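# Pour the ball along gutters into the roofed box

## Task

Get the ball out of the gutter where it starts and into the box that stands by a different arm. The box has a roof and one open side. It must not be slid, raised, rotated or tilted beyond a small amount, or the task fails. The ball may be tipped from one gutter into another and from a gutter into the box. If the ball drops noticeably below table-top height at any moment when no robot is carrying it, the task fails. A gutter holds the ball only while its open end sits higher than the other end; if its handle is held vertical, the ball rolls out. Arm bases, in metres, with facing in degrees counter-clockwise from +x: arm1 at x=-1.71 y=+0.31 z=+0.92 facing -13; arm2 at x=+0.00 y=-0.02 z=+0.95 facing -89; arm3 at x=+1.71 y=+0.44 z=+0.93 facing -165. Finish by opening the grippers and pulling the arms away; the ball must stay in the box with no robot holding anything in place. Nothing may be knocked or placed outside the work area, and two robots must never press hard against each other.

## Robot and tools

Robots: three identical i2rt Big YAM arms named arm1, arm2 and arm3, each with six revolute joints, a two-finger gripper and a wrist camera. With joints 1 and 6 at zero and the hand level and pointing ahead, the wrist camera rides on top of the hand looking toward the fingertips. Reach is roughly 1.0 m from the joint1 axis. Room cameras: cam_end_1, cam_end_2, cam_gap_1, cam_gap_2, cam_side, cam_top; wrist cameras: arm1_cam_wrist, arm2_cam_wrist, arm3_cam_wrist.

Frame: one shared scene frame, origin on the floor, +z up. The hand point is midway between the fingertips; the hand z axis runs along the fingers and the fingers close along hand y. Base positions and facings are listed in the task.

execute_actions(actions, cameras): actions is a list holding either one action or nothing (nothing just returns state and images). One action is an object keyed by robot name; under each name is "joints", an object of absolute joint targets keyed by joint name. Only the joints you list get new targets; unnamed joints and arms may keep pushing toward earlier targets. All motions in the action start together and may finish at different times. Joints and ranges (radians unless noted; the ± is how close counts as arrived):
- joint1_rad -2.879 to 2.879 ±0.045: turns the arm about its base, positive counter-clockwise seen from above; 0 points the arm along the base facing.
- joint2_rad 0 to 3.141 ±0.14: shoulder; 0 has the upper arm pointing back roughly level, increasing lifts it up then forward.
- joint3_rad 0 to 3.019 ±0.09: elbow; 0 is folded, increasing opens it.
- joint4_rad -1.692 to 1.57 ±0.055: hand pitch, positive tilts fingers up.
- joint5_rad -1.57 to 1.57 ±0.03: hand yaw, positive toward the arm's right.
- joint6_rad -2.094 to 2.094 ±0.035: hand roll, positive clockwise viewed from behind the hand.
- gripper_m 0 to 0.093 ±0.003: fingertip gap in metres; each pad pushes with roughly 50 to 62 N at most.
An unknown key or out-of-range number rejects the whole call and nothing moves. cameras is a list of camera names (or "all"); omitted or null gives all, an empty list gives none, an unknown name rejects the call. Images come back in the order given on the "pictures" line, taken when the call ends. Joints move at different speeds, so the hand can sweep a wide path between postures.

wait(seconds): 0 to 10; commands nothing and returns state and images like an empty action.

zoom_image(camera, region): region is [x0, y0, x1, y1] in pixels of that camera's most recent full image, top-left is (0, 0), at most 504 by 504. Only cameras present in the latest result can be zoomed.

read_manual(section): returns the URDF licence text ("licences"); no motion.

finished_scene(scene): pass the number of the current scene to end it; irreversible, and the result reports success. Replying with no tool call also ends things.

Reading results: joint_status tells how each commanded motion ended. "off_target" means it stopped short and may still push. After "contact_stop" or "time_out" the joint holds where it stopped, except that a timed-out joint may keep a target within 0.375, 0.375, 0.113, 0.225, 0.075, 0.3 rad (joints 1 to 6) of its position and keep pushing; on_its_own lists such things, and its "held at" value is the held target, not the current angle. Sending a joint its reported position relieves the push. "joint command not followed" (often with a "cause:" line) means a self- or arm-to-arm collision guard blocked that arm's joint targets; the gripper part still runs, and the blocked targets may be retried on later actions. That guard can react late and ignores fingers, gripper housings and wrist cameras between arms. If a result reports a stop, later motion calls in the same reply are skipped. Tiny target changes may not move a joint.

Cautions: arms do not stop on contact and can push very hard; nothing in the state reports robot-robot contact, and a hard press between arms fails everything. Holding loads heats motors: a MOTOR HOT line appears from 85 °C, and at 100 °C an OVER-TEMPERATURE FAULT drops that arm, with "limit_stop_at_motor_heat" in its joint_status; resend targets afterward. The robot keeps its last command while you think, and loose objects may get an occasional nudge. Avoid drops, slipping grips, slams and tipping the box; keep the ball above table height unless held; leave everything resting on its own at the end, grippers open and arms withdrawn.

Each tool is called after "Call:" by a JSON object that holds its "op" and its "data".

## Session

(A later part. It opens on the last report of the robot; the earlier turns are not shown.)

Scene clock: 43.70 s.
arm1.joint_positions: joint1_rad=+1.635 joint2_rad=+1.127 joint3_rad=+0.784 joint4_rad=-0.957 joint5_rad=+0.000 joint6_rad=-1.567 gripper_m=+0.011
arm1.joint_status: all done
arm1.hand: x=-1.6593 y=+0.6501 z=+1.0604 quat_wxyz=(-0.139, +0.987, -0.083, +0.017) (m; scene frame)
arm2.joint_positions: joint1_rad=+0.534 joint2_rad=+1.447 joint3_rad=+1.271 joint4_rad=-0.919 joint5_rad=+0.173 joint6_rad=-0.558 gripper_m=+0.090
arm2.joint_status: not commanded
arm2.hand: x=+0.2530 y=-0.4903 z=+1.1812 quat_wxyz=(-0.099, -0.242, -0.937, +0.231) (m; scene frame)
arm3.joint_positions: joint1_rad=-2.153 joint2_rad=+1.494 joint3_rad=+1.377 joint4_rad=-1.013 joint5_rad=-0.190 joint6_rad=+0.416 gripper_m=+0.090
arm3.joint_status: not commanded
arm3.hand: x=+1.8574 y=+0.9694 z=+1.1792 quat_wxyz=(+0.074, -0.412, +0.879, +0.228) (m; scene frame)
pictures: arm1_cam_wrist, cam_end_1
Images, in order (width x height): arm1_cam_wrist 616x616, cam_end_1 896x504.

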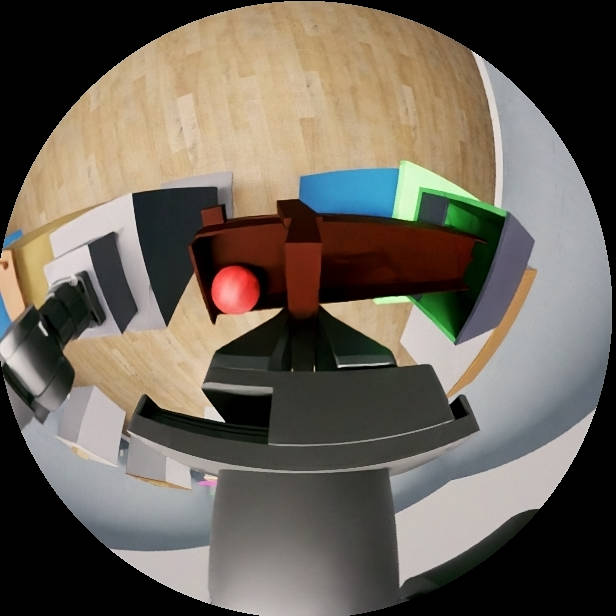

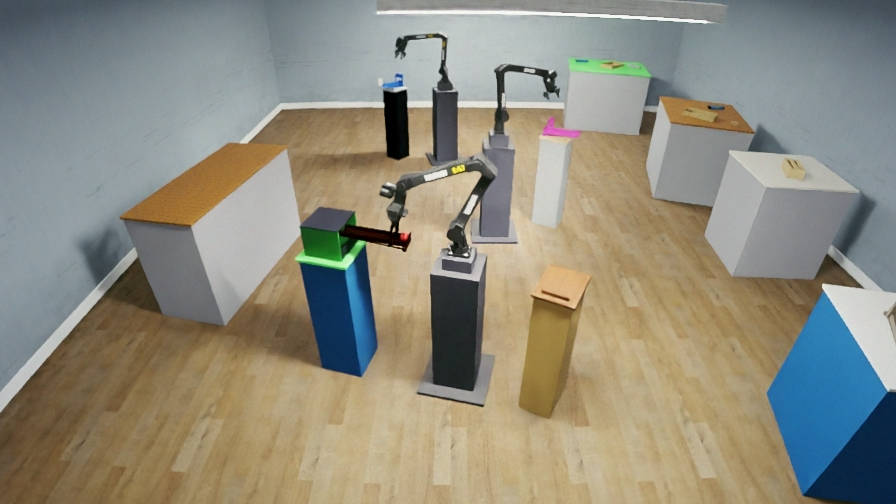

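Call:
{"op": "execute_actions", "data": {"actions": [{"arm1":{"joints":{"joint2_rad":1.25,"joint3_rad":0.99,"joint4_rad":-1.11}}}], "cameras": []}}

Call:
{"op": "execute_actions", "data": {"actions": [{"arm1":{"joints":{"joint2_rad":1.37,"joint3_rad":1.168,"joint4_rad":-1.265}}}], "cameras": []}}

Call:
{"op": "wait", "data": {"seconds": 2}}

Call:
{"op": "zoom_image", "data": {"camera": "cam_end_1", "region": [280, 170, 460, 290]}}

Scene clock: 44.80 s.
arm1.joint_positions: joint1_rad=+1.635 joint2_rad=+1.257 joint3_rad=+0.933 joint4_rad=-1.098 joint5_rad=+0.000 joint6_rad=-1.567 gripper_m=+0.011
arm1.joint_status: all done
arm1.hand: x=-1.6558 y=+0.6715 z=+1.0711 quat_wxyz=(-0.079, +0.993, -0.084, +0.012) (m; scene frame)
arm2.joint_positions: joint1_rad=+0.534 joint2_rad=+1.447 joint3_rad=+1.271 joint4_rad=-0.919 joint5_rad=+0.173 joint6_rad=-0.558 gripper_m=+0.090
arm2.joint_status: not commanded
arm2.hand: x=+0.2530 y=-0.4903 z=+1.1812 quat_wxyz=(-0.099, -0.242, -0.937, +0.231) (m; scene frame)
arm3.joint_positions: joint1_rad=-2.153 joint2_rad=+1.494 joint3_rad=+1.377 joint4_rad=-1.013 joint5_rad=-0.190 joint6_rad=+0.416 gripper_m=+0.090
arm3.joint_status: not commanded
arm3.hand: x=+1.8574 y=+0.9694 z=+1.1792 quat_wxyz=(+0.074, -0.412, +0.879, +0.228) (m; scene frame)
pictures: none
No camera images: the call's "cameras" was empty. Leave "cameras" out to get every camera's image.

Scene clock: 45.80 s.
arm1.joint_positions: joint1_rad=+1.635 joint2_rad=+1.379 joint3_rad=+1.112 joint4_rad=-1.254 joint5_rad=+0.000 joint6_rad=-1.567 gripper_m=+0.011
arm1.joint_status: all done
arm1.hand: x=-1.6513 y=+0.7000 z=+1.0935 quat_wxyz=(-0.030, +0.996, -0.084, +0.008) (m; scene frame)
arm2.joint_positions: joint1_rad=+0.534 joint2_rad=+1.447 joint3_rad=+1.271 joint4_rad=-0.919 joint5_rad=+0.173 joint6_rad=-0.558 gripper_m=+0.090
arm2.joint_status: not commanded
arm2.hand: x=+0.2530 y=-0.4903 z=+1.1812 quat_wxyz=(-0.099, -0.242, -0.937, +0.231) (m; scene frame)
arm3.joint_positions: joint1_rad=-2.153 joint2_rad=+1.494 joint3_rad=+1.377 joint4_rad=-1.013 joint5_rad=-0.190 joint6_rad=+0.416 gripper_m=+0.090
arm3.joint_status: not commanded
arm3.hand: x=+1.8574 y=+0.9694 z=+1.1792 quat_wxyz=(+0.074, -0.412, +0.879, +0.228) (m; scene frame)
pictures: none
No camera images: the call's "cameras" was empty. Leave "cameras" out to get every camera's image.

Scene clock: 47.80 s.
arm1.joint_positions: joint1_rad=+1.635 joint2_rad=+1.379 joint3_rad=+1.112 joint4_rad=-1.254 joint5_rad=+0.000 joint6_rad=-1.567 gripper_m=+0.011
arm1.joint_status: all done
arm1.hand: x=-1.6513 y=+0.7000 z=+1.0935 quat_wxyz=(-0.030, +0.996, -0.084, +0.008) (m; scene frame)
arm2.joint_positions: joint1_rad=+0.534 joint2_rad=+1.447 joint3_rad=+1.271 joint4_rad=-0.919 joint5_rad=+0.173 joint6_rad=-0.558 gripper_m=+0.090
arm2.joint_status: not commanded
arm2.hand: x=+0.2530 y=-0.4903 z=+1.1812 quat_wxyz=(-0.099, -0.242, -0.937, +0.231) (m; scene frame)
arm3.joint_positions: joint1_rad=-2.153 joint2_rad=+1.494 joint3_rad=+1.377 joint4_rad=-1.013 joint5_rad=-0.190 joint6_rad=+0.416 gripper_m=+0.090
arm3.joint_status: not commanded
arm3.hand: x=+1.8574 y=+0.9694 z=+1.1792 quat_wxyz=(+0.074, -0.412, +0.879, +0.228) (m; scene frame)
wait: 2.00 s; at rest by 0.27 s
pictures: arm1_cam_wrist, arm2_cam_wrist, arm3_cam_wrist, cam_end_1, cam_end_2, cam_gap_1, cam_gap_2, cam_side, cam_top
Images, in order (width x height): arm1_cam_wrist 616x616, arm2_cam_wrist 616x616, arm3_cam_wrist 616x616, cam_end_1 896x504, cam_end_2 896x504, cam_gap_1 896x504, cam_gap_2 896x504, cam_side 896x504, cam_top 896x504.

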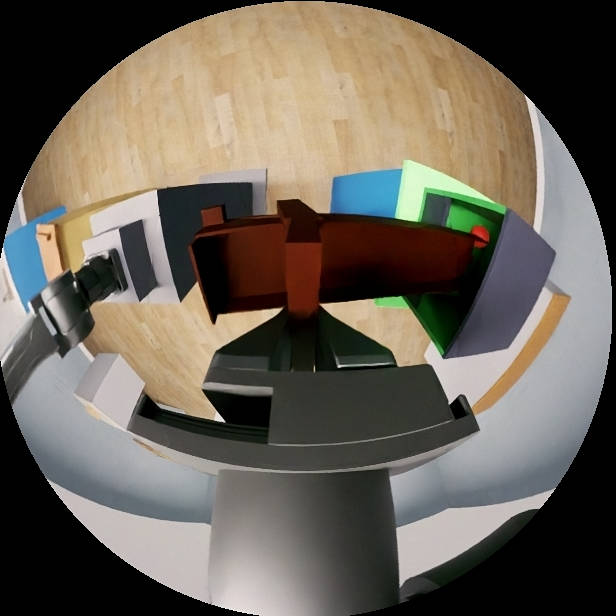

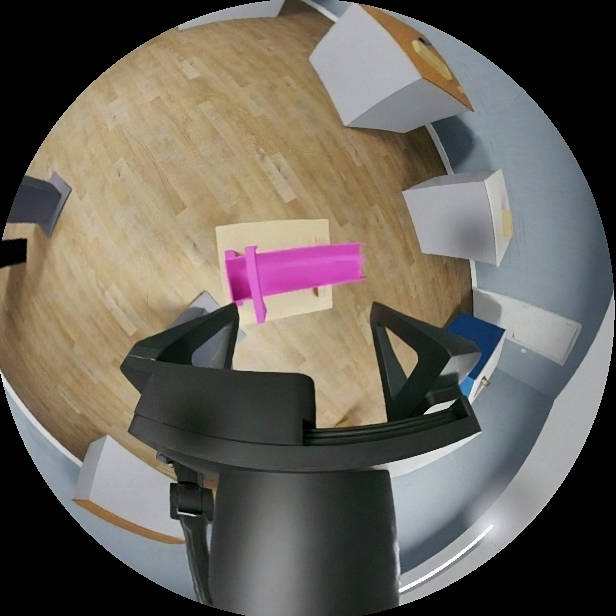

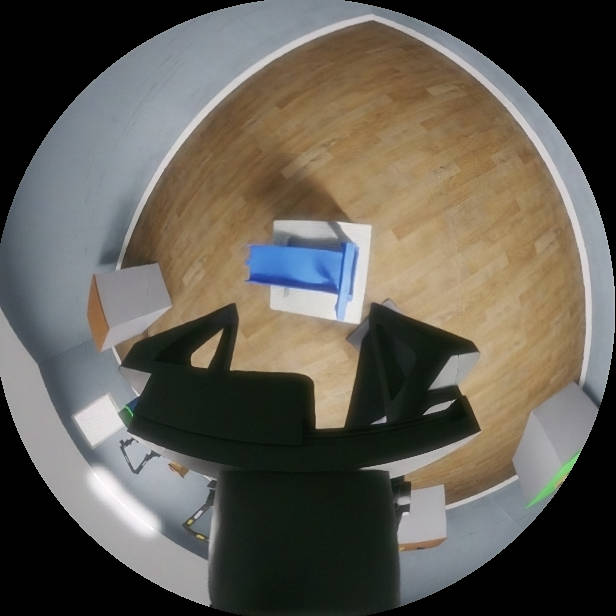

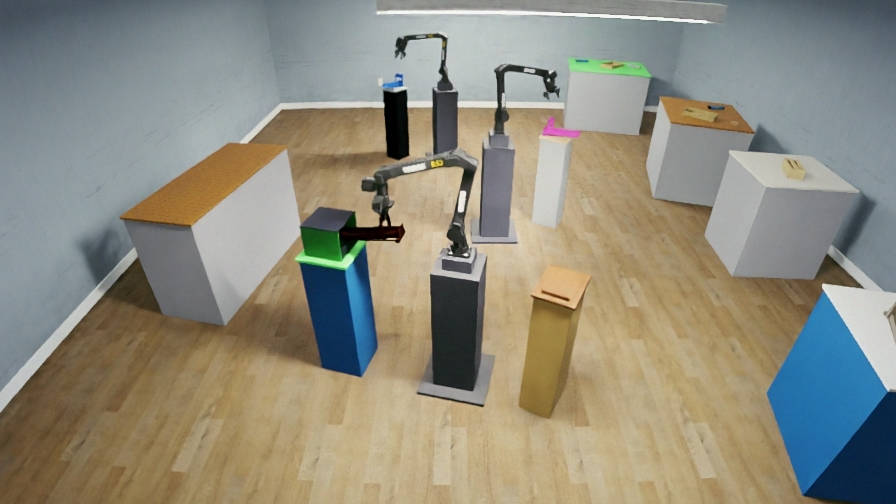

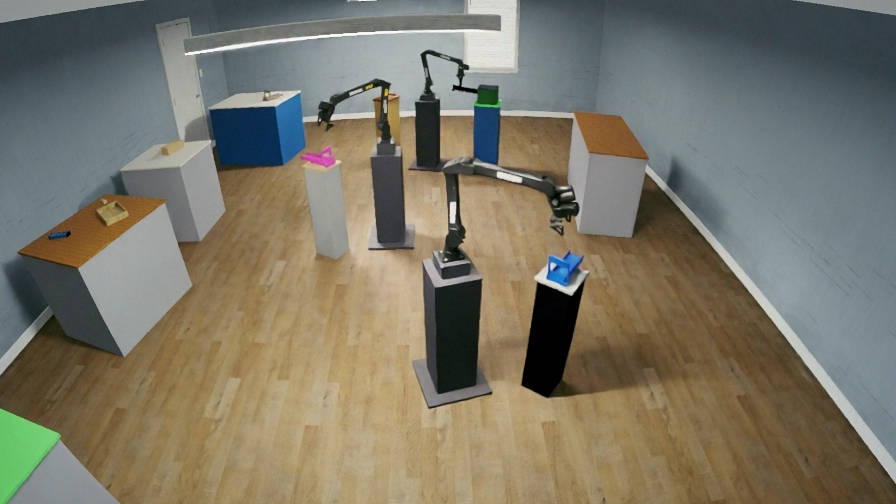

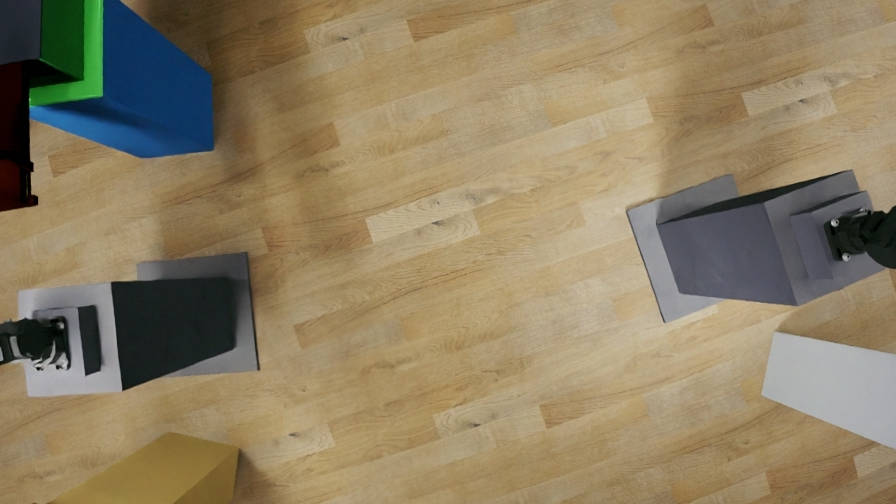

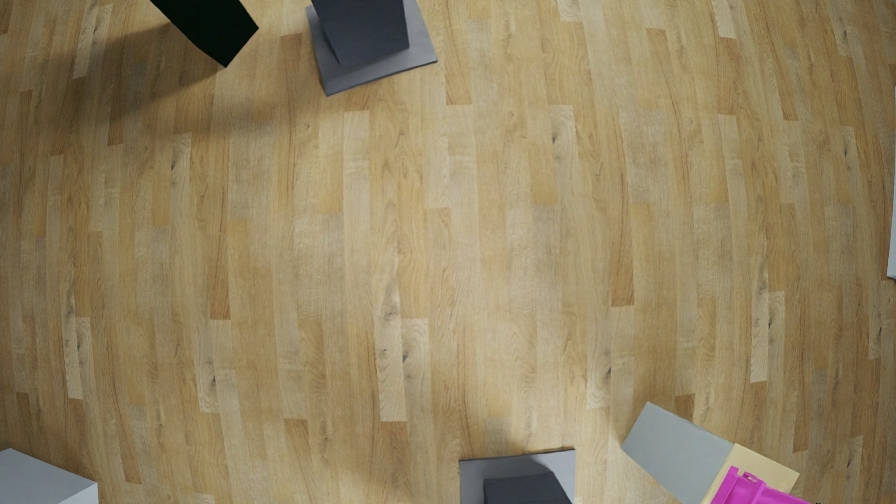

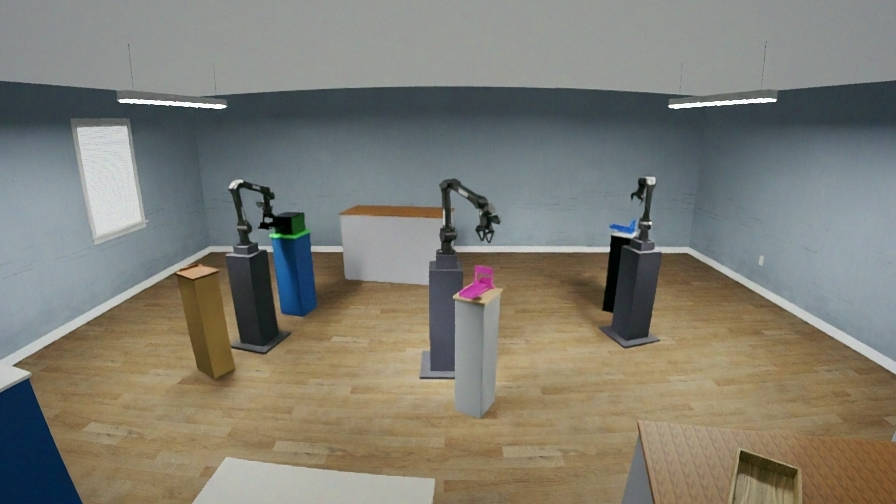

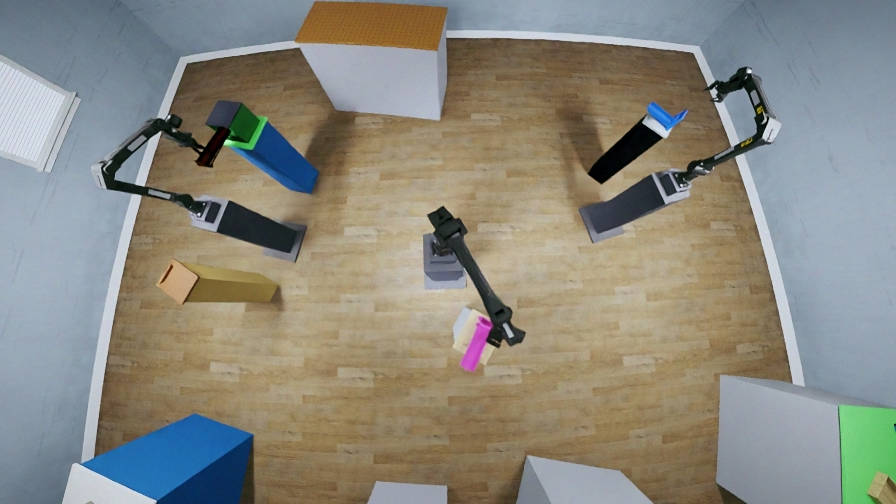

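Region (280, 170, 460, 290) of cam_end_1's 896x504 image, scaled by 2.800, with more detail than that image has.

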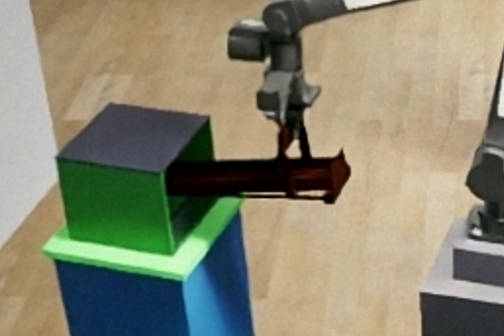

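Call:
{"op": "execute_actions", "data": {"actions": [{"arm1":{"joints":{"joint2_rad":1.26,"joint3_rad":1.04}}}], "cameras": []}}

Call:
{"op": "execute_actions", "data": {"actions": [{"arm1":{"joints":{"joint2_rad":1.14,"joint3_rad":0.93}}}], "cameras": []}}

Call:
{"op": "execute_actions", "data": {"actions": [{"arm1":{"joints":{"joint2_rad":1.0,"joint3_rad":0.81}}}], "cameras": []}}

Call:
{"op": "execute_actions", "data": {"actions": [{"arm1":{"joints":{"joint2_rad":0.85,"joint3_rad":0.70}}}], "cameras": ["cam_top","cam_end_1","cam_side"]}}

Scene clock: 49.00 s.
arm1.joint_positions: joint1_rad=+1.635 joint2_rad=+1.258 joint3_rad=+1.038 joint4_rad=-1.258 joint5_rad=+0.000 joint6_rad=-1.567 gripper_m=+0.011
arm1.joint_status: all done
arm1.hand: x=-1.6568 y=+0.6686 z=+1.1076 quat_wxyz=(-0.051, +0.995, -0.084, +0.010) (m; scene frame)
arm2.joint_positions: joint1_rad=+0.534 joint2_rad=+1.447 joint3_rad=+1.271 joint4_rad=-0.919 joint5_rad=+0.173 joint6_rad=-0.558 gripper_m=+0.090
arm2.joint_status: not commanded
arm2.hand: x=+0.2530 y=-0.4903 z=+1.1812 quat_wxyz=(-0.099, -0.242, -0.937, +0.231) (m; scene frame)
arm3.joint_positions: joint1_rad=-2.153 joint2_rad=+1.494 joint3_rad=+1.377 joint4_rad=-1.013 joint5_rad=-0.190 joint6_rad=+0.416 gripper_m=+0.090
arm3.joint_status: not commanded
arm3.hand: x=+1.8574 y=+0.9694 z=+1.1792 quat_wxyz=(+0.074, -0.412, +0.879, +0.228) (m; scene frame)
pictures: none
No camera images: the call's "cameras" was empty. Leave "cameras" out to get every camera's image.

Scene clock: 49.90 s.
arm1.joint_positions: joint1_rad=+1.635 joint2_rad=+1.144 joint3_rad=+0.919 joint4_rad=-1.260 joint5_rad=+0.000 joint6_rad=-1.567 gripper_m=+0.011
arm1.joint_status: all done
arm1.hand: x=-1.6640 y=+0.6244 z=+1.0970 quat_wxyz=(-0.047, +0.995, -0.084, +0.010) (m; scene frame)
arm2.joint_positions: joint1_rad=+0.534 joint2_rad=+1.447 joint3_rad=+1.271 joint4_rad=-0.919 joint5_rad=+0.173 joint6_rad=-0.558 gripper_m=+0.090
arm2.joint_status: not commanded
arm2.hand: x=+0.2530 y=-0.4903 z=+1.1812 quat_wxyz=(-0.099, -0.242, -0.937, +0.231) (m; scene frame)
arm3.joint_positions: joint1_rad=-2.153 joint2_rad=+1.494 joint3_rad=+1.377 joint4_rad=-1.013 joint5_rad=-0.190 joint6_rad=+0.416 gripper_m=+0.090
arm3.joint_status: not commanded
arm3.hand: x=+1.8574 y=+0.9694 z=+1.1792 quat_wxyz=(+0.074, -0.412, +0.879, +0.228) (m; scene frame)
pictures: none
No camera images: the call's "cameras" was empty. Leave "cameras" out to get every camera's image.

Scene clock: 50.77 s.
arm1.joint_positions: joint1_rad=+1.635 joint2_rad=+1.002 joint3_rad=+0.800 joint4_rad=-1.261 joint5_rad=+0.000 joint6_rad=-1.567 gripper_m=+0.011
arm1.joint_status: all done
arm1.hand: x=-1.6713 y=+0.5805 z=+1.0885 quat_wxyz=(-0.059, +0.995, -0.084, +0.011) (m; scene frame)
arm2.joint_positions: joint1_rad=+0.534 joint2_rad=+1.447 joint3_rad=+1.271 joint4_rad=-0.919 joint5_rad=+0.173 joint6_rad=-0.558 gripper_m=+0.090
arm2.joint_status: not commanded
arm2.hand: x=+0.2530 y=-0.4903 z=+1.1812 quat_wxyz=(-0.099, -0.242, -0.937, +0.231) (m; scene frame)
arm3.joint_positions: joint1_rad=-2.153 joint2_rad=+1.494 joint3_rad=+1.377 joint4_rad=-1.013 joint5_rad=-0.190 joint6_rad=+0.416 gripper_m=+0.090
arm3.joint_status: not commanded
arm3.hand: x=+1.8574 y=+0.9694 z=+1.1792 quat_wxyz=(+0.074, -0.412, +0.879, +0.228) (m; scene frame)
pictures: none
No camera images: the call's "cameras" was empty. Leave "cameras" out to get every camera's image.

Scene clock: 51.63 s.
arm1.joint_positions: joint1_rad=+1.635 joint2_rad=+0.851 joint3_rad=+0.689 joint4_rad=-1.261 joint5_rad=+0.000 joint6_rad=-1.567 gripper_m=+0.011
arm1.joint_status: all done
arm1.hand: x=-1.6776 y=+0.5418 z=+1.0781 quat_wxyz=(-0.078, +0.993, -0.084, +0.012) (m; scene frame)
arm2.joint_positions: joint1_rad=+0.534 joint2_rad=+1.447 joint3_rad=+1.271 joint4_rad=-0.919 joint5_rad=+0.173 joint6_rad=-0.558 gripper_m=+0.090
arm2.joint_status: not commanded
arm2.hand: x=+0.2530 y=-0.4903 z=+1.1812 quat_wxyz=(-0.099, -0.242, -0.937, +0.231) (m; scene frame)
arm3.joint_positions: joint1_rad=-2.153 joint2_rad=+1.494 joint3_rad=+1.377 joint4_rad=-1.013 joint5_rad=-0.190 joint6_rad=+0.416 gripper_m=+0.090
arm3.joint_status: not commanded
arm3.hand: x=+1.8574 y=+0.9694 z=+1.1792 quat_wxyz=(+0.074, -0.412, +0.879, +0.228) (m; scene frame)
pictures: cam_end_1, cam_side, cam_top
Images, in order (width x height): cam_end_1 896x504, cam_side 896x504, cam_top 896x504.

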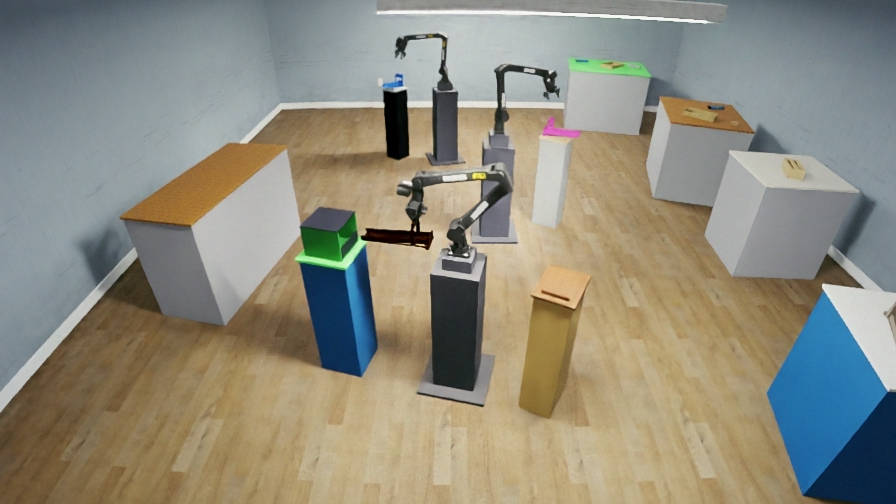

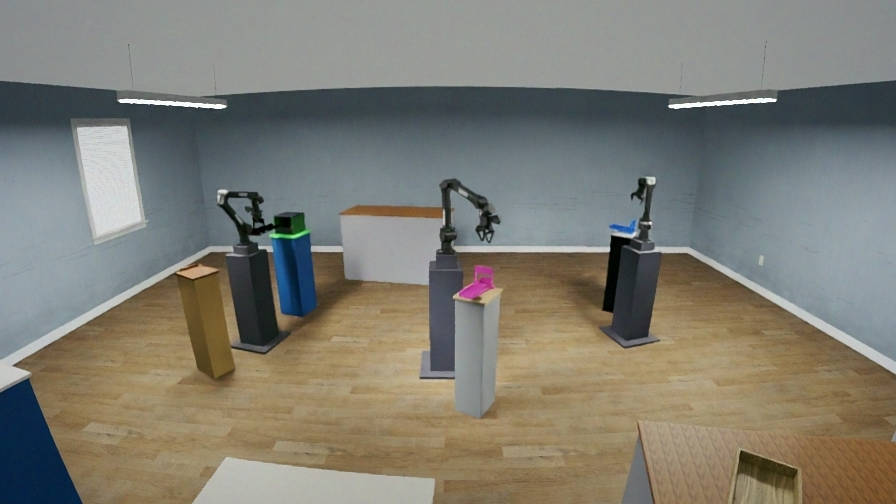

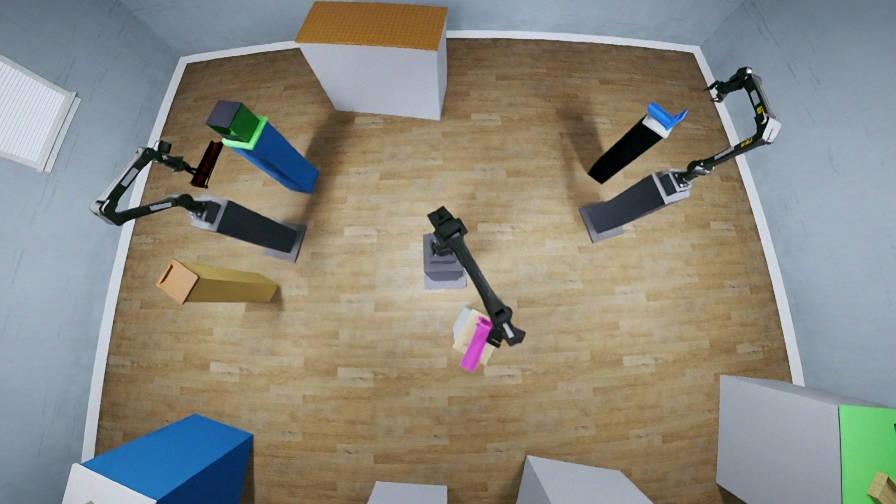

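Clear.

Call:
{"op": "execute_actions", "data": {"actions": [{"arm1":{"joints":{"joint1_rad":0.6}}}], "cameras": []}}

Call:
{"op": "execute_actions", "data": {"actions": [{"arm1":{"joints":{"joint1_rad":-1.506,"joint2_rad":1.7,"joint3_rad":1.52,"joint4_rad":-1.40,"joint5_rad":0.19,"joint6_rad":0.34}}}], "cameras": []}}

Call:
{"op": "execute_actions", "data": {"actions": [{"arm1":{"joints":{"joint2_rad":1.90,"joint3_rad":1.49,"joint4_rad":-1.21}}}], "cameras": ["cam_end_1","cam_top"]}}

Scene clock: 53.27 s.
arm1.joint_positions: joint1_rad=+0.611 joint2_rad=+0.851 joint3_rad=+0.689 joint4_rad=-1.261 joint5_rad=+0.001 joint6_rad=-1.567 gripper_m=+0.011
arm1.joint_status: all done
arm1.hand: x=-1.4973 y=+0.3960 z=+1.0793 quat_wxyz=(-0.068, +0.824, -0.560, +0.045) (m; scene frame)
arm2.joint_positions: joint1_rad=+0.534 joint2_rad=+1.447 joint3_rad=+1.271 joint4_rad=-0.919 joint5_rad=+0.173 joint6_rad=-0.558 gripper_m=+0.090
arm2.joint_status: not commanded
arm2.hand: x=+0.2530 y=-0.4903 z=+1.1812 quat_wxyz=(-0.099, -0.242, -0.937, +0.231) (m; scene frame)
arm3.joint_positions: joint1_rad=-2.153 joint2_rad=+1.494 joint3_rad=+1.377 joint4_rad=-1.013 joint5_rad=-0.190 joint6_rad=+0.416 gripper_m=+0.090
arm3.joint_status: not commanded
arm3.hand: x=+1.8574 y=+0.9694 z=+1.1792 quat_wxyz=(+0.074, -0.412, +0.879, +0.228) (m; scene frame)
pictures: none
No camera images: the call's "cameras" was empty. Leave "cameras" out to get every camera's image.

Scene clock: 55.57 s.
arm1.joint_positions: joint1_rad=-1.510 joint2_rad=+1.721 joint3_rad=+1.476 joint4_rad=-1.393 joint5_rad=+0.187 joint6_rad=+0.332 gripper_m=+0.011
arm1.joint_status: all done
arm1.hand: x=-1.8331 y=-0.1788 z=+1.0748 quat_wxyz=(+0.086, -0.854, -0.511, +0.042) (m; scene frame)
arm2.joint_positions: joint1_rad=+0.534 joint2_rad=+1.447 joint3_rad=+1.271 joint4_rad=-0.919 joint5_rad=+0.173 joint6_rad=-0.558 gripper_m=+0.090
arm2.joint_status: not commanded
arm2.hand: x=+0.2530 y=-0.4903 z=+1.1812 quat_wxyz=(-0.099, -0.242, -0.937, +0.231) (m; scene frame)
arm3.joint_positions: joint1_rad=-2.153 joint2_rad=+1.494 joint3_rad=+1.377 joint4_rad=-1.013 joint5_rad=-0.190 joint6_rad=+0.416 gripper_m=+0.090
arm3.joint_status: not commanded
arm3.hand: x=+1.8574 y=+0.9694 z=+1.1792 quat_wxyz=(+0.074, -0.412, +0.879, +0.228) (m; scene frame)
pictures: none
No camera images: the call's "cameras" was empty. Leave "cameras" out to get every camera's image.

Scene clock: 56.57 s.
arm1.joint_positions: joint1_rad=-1.505 joint2_rad=+1.899 joint3_rad=+1.478 joint4_rad=-1.228 joint5_rad=+0.195 joint6_rad=+0.337 gripper_m=+0.011
arm1.joint_status: all done
arm1.hand: x=-1.8371 y=-0.2157 z=+0.9836 quat_wxyz=(+0.092, -0.854, -0.511, +0.041) (m; scene frame)
arm2.joint_positions: joint1_rad=+0.534 joint2_rad=+1.447 joint3_rad=+1.271 joint4_rad=-0.919 joint5_rad=+0.173 joint6_rad=-0.558 gripper_m=+0.090
arm2.joint_status: not commanded
arm2.hand: x=+0.2530 y=-0.4903 z=+1.1812 quat_wxyz=(-0.099, -0.242, -0.937, +0.231) (m; scene frame)
arm3.joint_positions: joint1_rad=-2.153 joint2_rad=+1.494 joint3_rad=+1.377 joint4_rad=-1.013 joint5_rad=-0.190 joint6_rad=+0.416 gripper_m=+0.090
arm3.joint_status: not commanded
arm3.hand: x=+1.8574 y=+0.9694 z=+1.1792 quat_wxyz=(+0.074, -0.412, +0.879, +0.228) (m; scene frame)
pictures: cam_end_1, cam_top
Images, in order (width x height): cam_end_1 896x504, cam_top 896x504.

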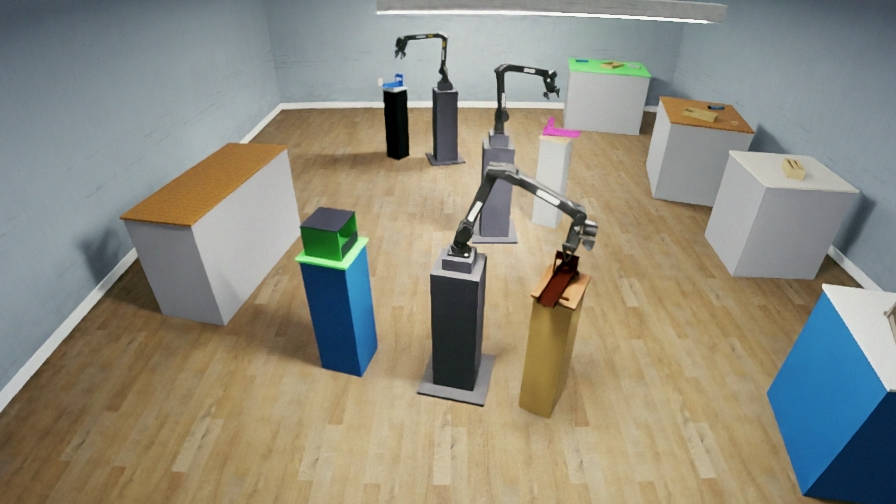

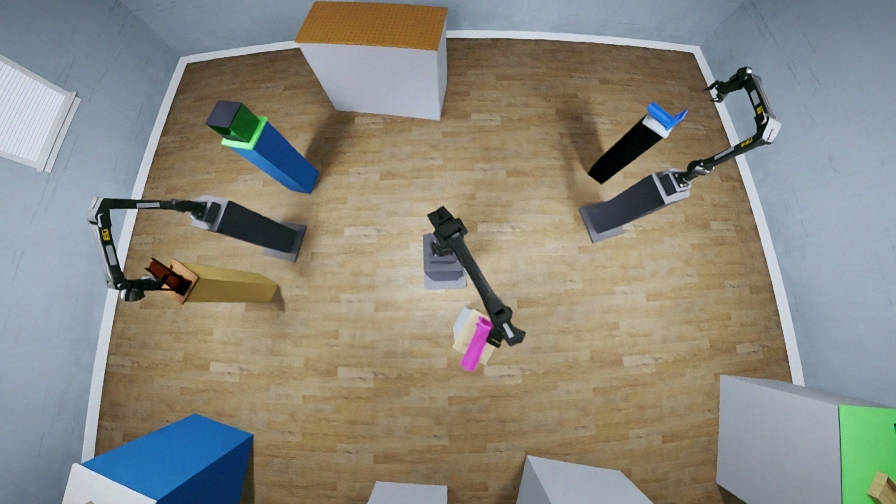

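Call:
{"op": "execute_actions", "data": {"actions": [{"arm1":{"joints":{"gripper_m":0.09}}}], "cameras": []}}

Call:
{"op": "execute_actions", "data": {"actions": [{"arm1":{"joints":{"joint2_rad":1.5}}}], "cameras": ["cam_end_1"]}}

Call:
{"op": "finished_scene", "data": {"scene": 2}}

Scene clock: 57.33 s.
arm1.joint_positions: joint1_rad=-1.505 joint2_rad=+1.899 joint3_rad=+1.478 joint4_rad=-1.225 joint5_rad=+0.192 joint6_rad=+0.337 gripper_m=+0.090
arm1.joint_status: all done
arm1.hand: x=-1.8367 y=-0.2166 z=+0.9834 quat_wxyz=(+0.090, -0.854, -0.511, +0.041) (m; scene frame)
arm2.joint_positions: joint1_rad=+0.534 joint2_rad=+1.447 joint3_rad=+1.271 joint4_rad=-0.919 joint5_rad=+0.173 joint6_rad=-0.558 gripper_m=+0.090
arm2.joint_status: not commanded
arm2.hand: x=+0.2530 y=-0.4903 z=+1.1812 quat_wxyz=(-0.099, -0.242, -0.937, +0.231) (m; scene frame)
arm3.joint_positions: joint1_rad=-2.153 joint2_rad=+1.494 joint3_rad=+1.377 joint4_rad=-1.013 joint5_rad=-0.190 joint6_rad=+0.416 gripper_m=+0.090
arm3.joint_status: not commanded
arm3.hand: x=+1.8574 y=+0.9694 z=+1.1792 quat_wxyz=(+0.074, -0.412, +0.879, +0.228) (m; scene frame)
pictures: none
No camera images: the call's "cameras" was empty. Leave "cameras" out to get every camera's image.

Scene clock: 58.83 s.
arm1.joint_positions: joint1_rad=-1.505 joint2_rad=+1.492 joint3_rad=+1.478 joint4_rad=-1.223 joint5_rad=+0.191 joint6_rad=+0.337 gripper_m=+0.090
arm1.joint_status: all done
arm1.hand: x=-1.8367 y=-0.2012 z=+1.1931 quat_wxyz=(-0.066, -0.854, -0.487, +0.171) (m; scene frame)
arm2.joint_positions: joint1_rad=+0.534 joint2_rad=+1.447 joint3_rad=+1.271 joint4_rad=-0.919 joint5_rad=+0.173 joint6_rad=-0.558 gripper_m=+0.090
arm2.joint_status: not commanded
arm2.hand: x=+0.2530 y=-0.4903 z=+1.1812 quat_wxyz=(-0.099, -0.242, -0.937, +0.231) (m; scene frame)
arm3.joint_positions: joint1_rad=-2.153 joint2_rad=+1.494 joint3_rad=+1.377 joint4_rad=-1.013 joint5_rad=-0.190 joint6_rad=+0.416 gripper_m=+0.090
arm3.joint_status: not commanded
arm3.hand: x=+1.8574 y=+0.9694 z=+1.1792 quat_wxyz=(+0.074, -0.412, +0.879, +0.228) (m; scene frame)
pictures: cam_end_1
Images, in order (width x height): cam_end_1 896x504.

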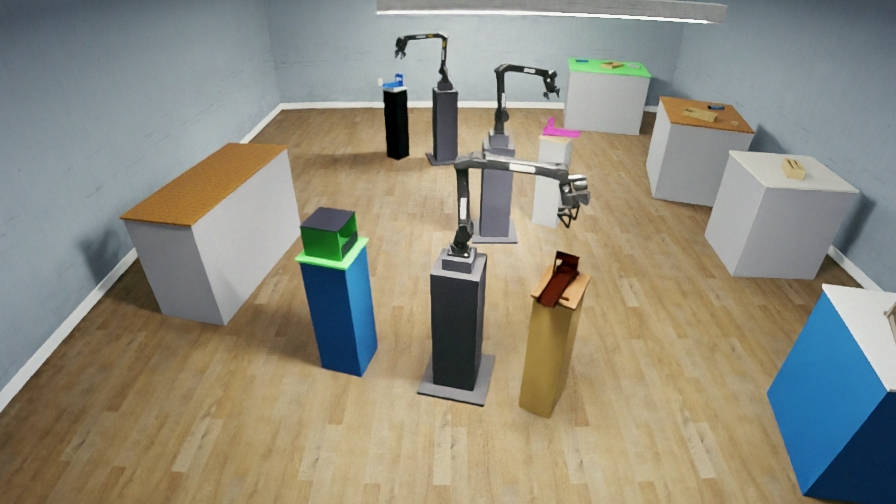

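The scene is finished: the task was done.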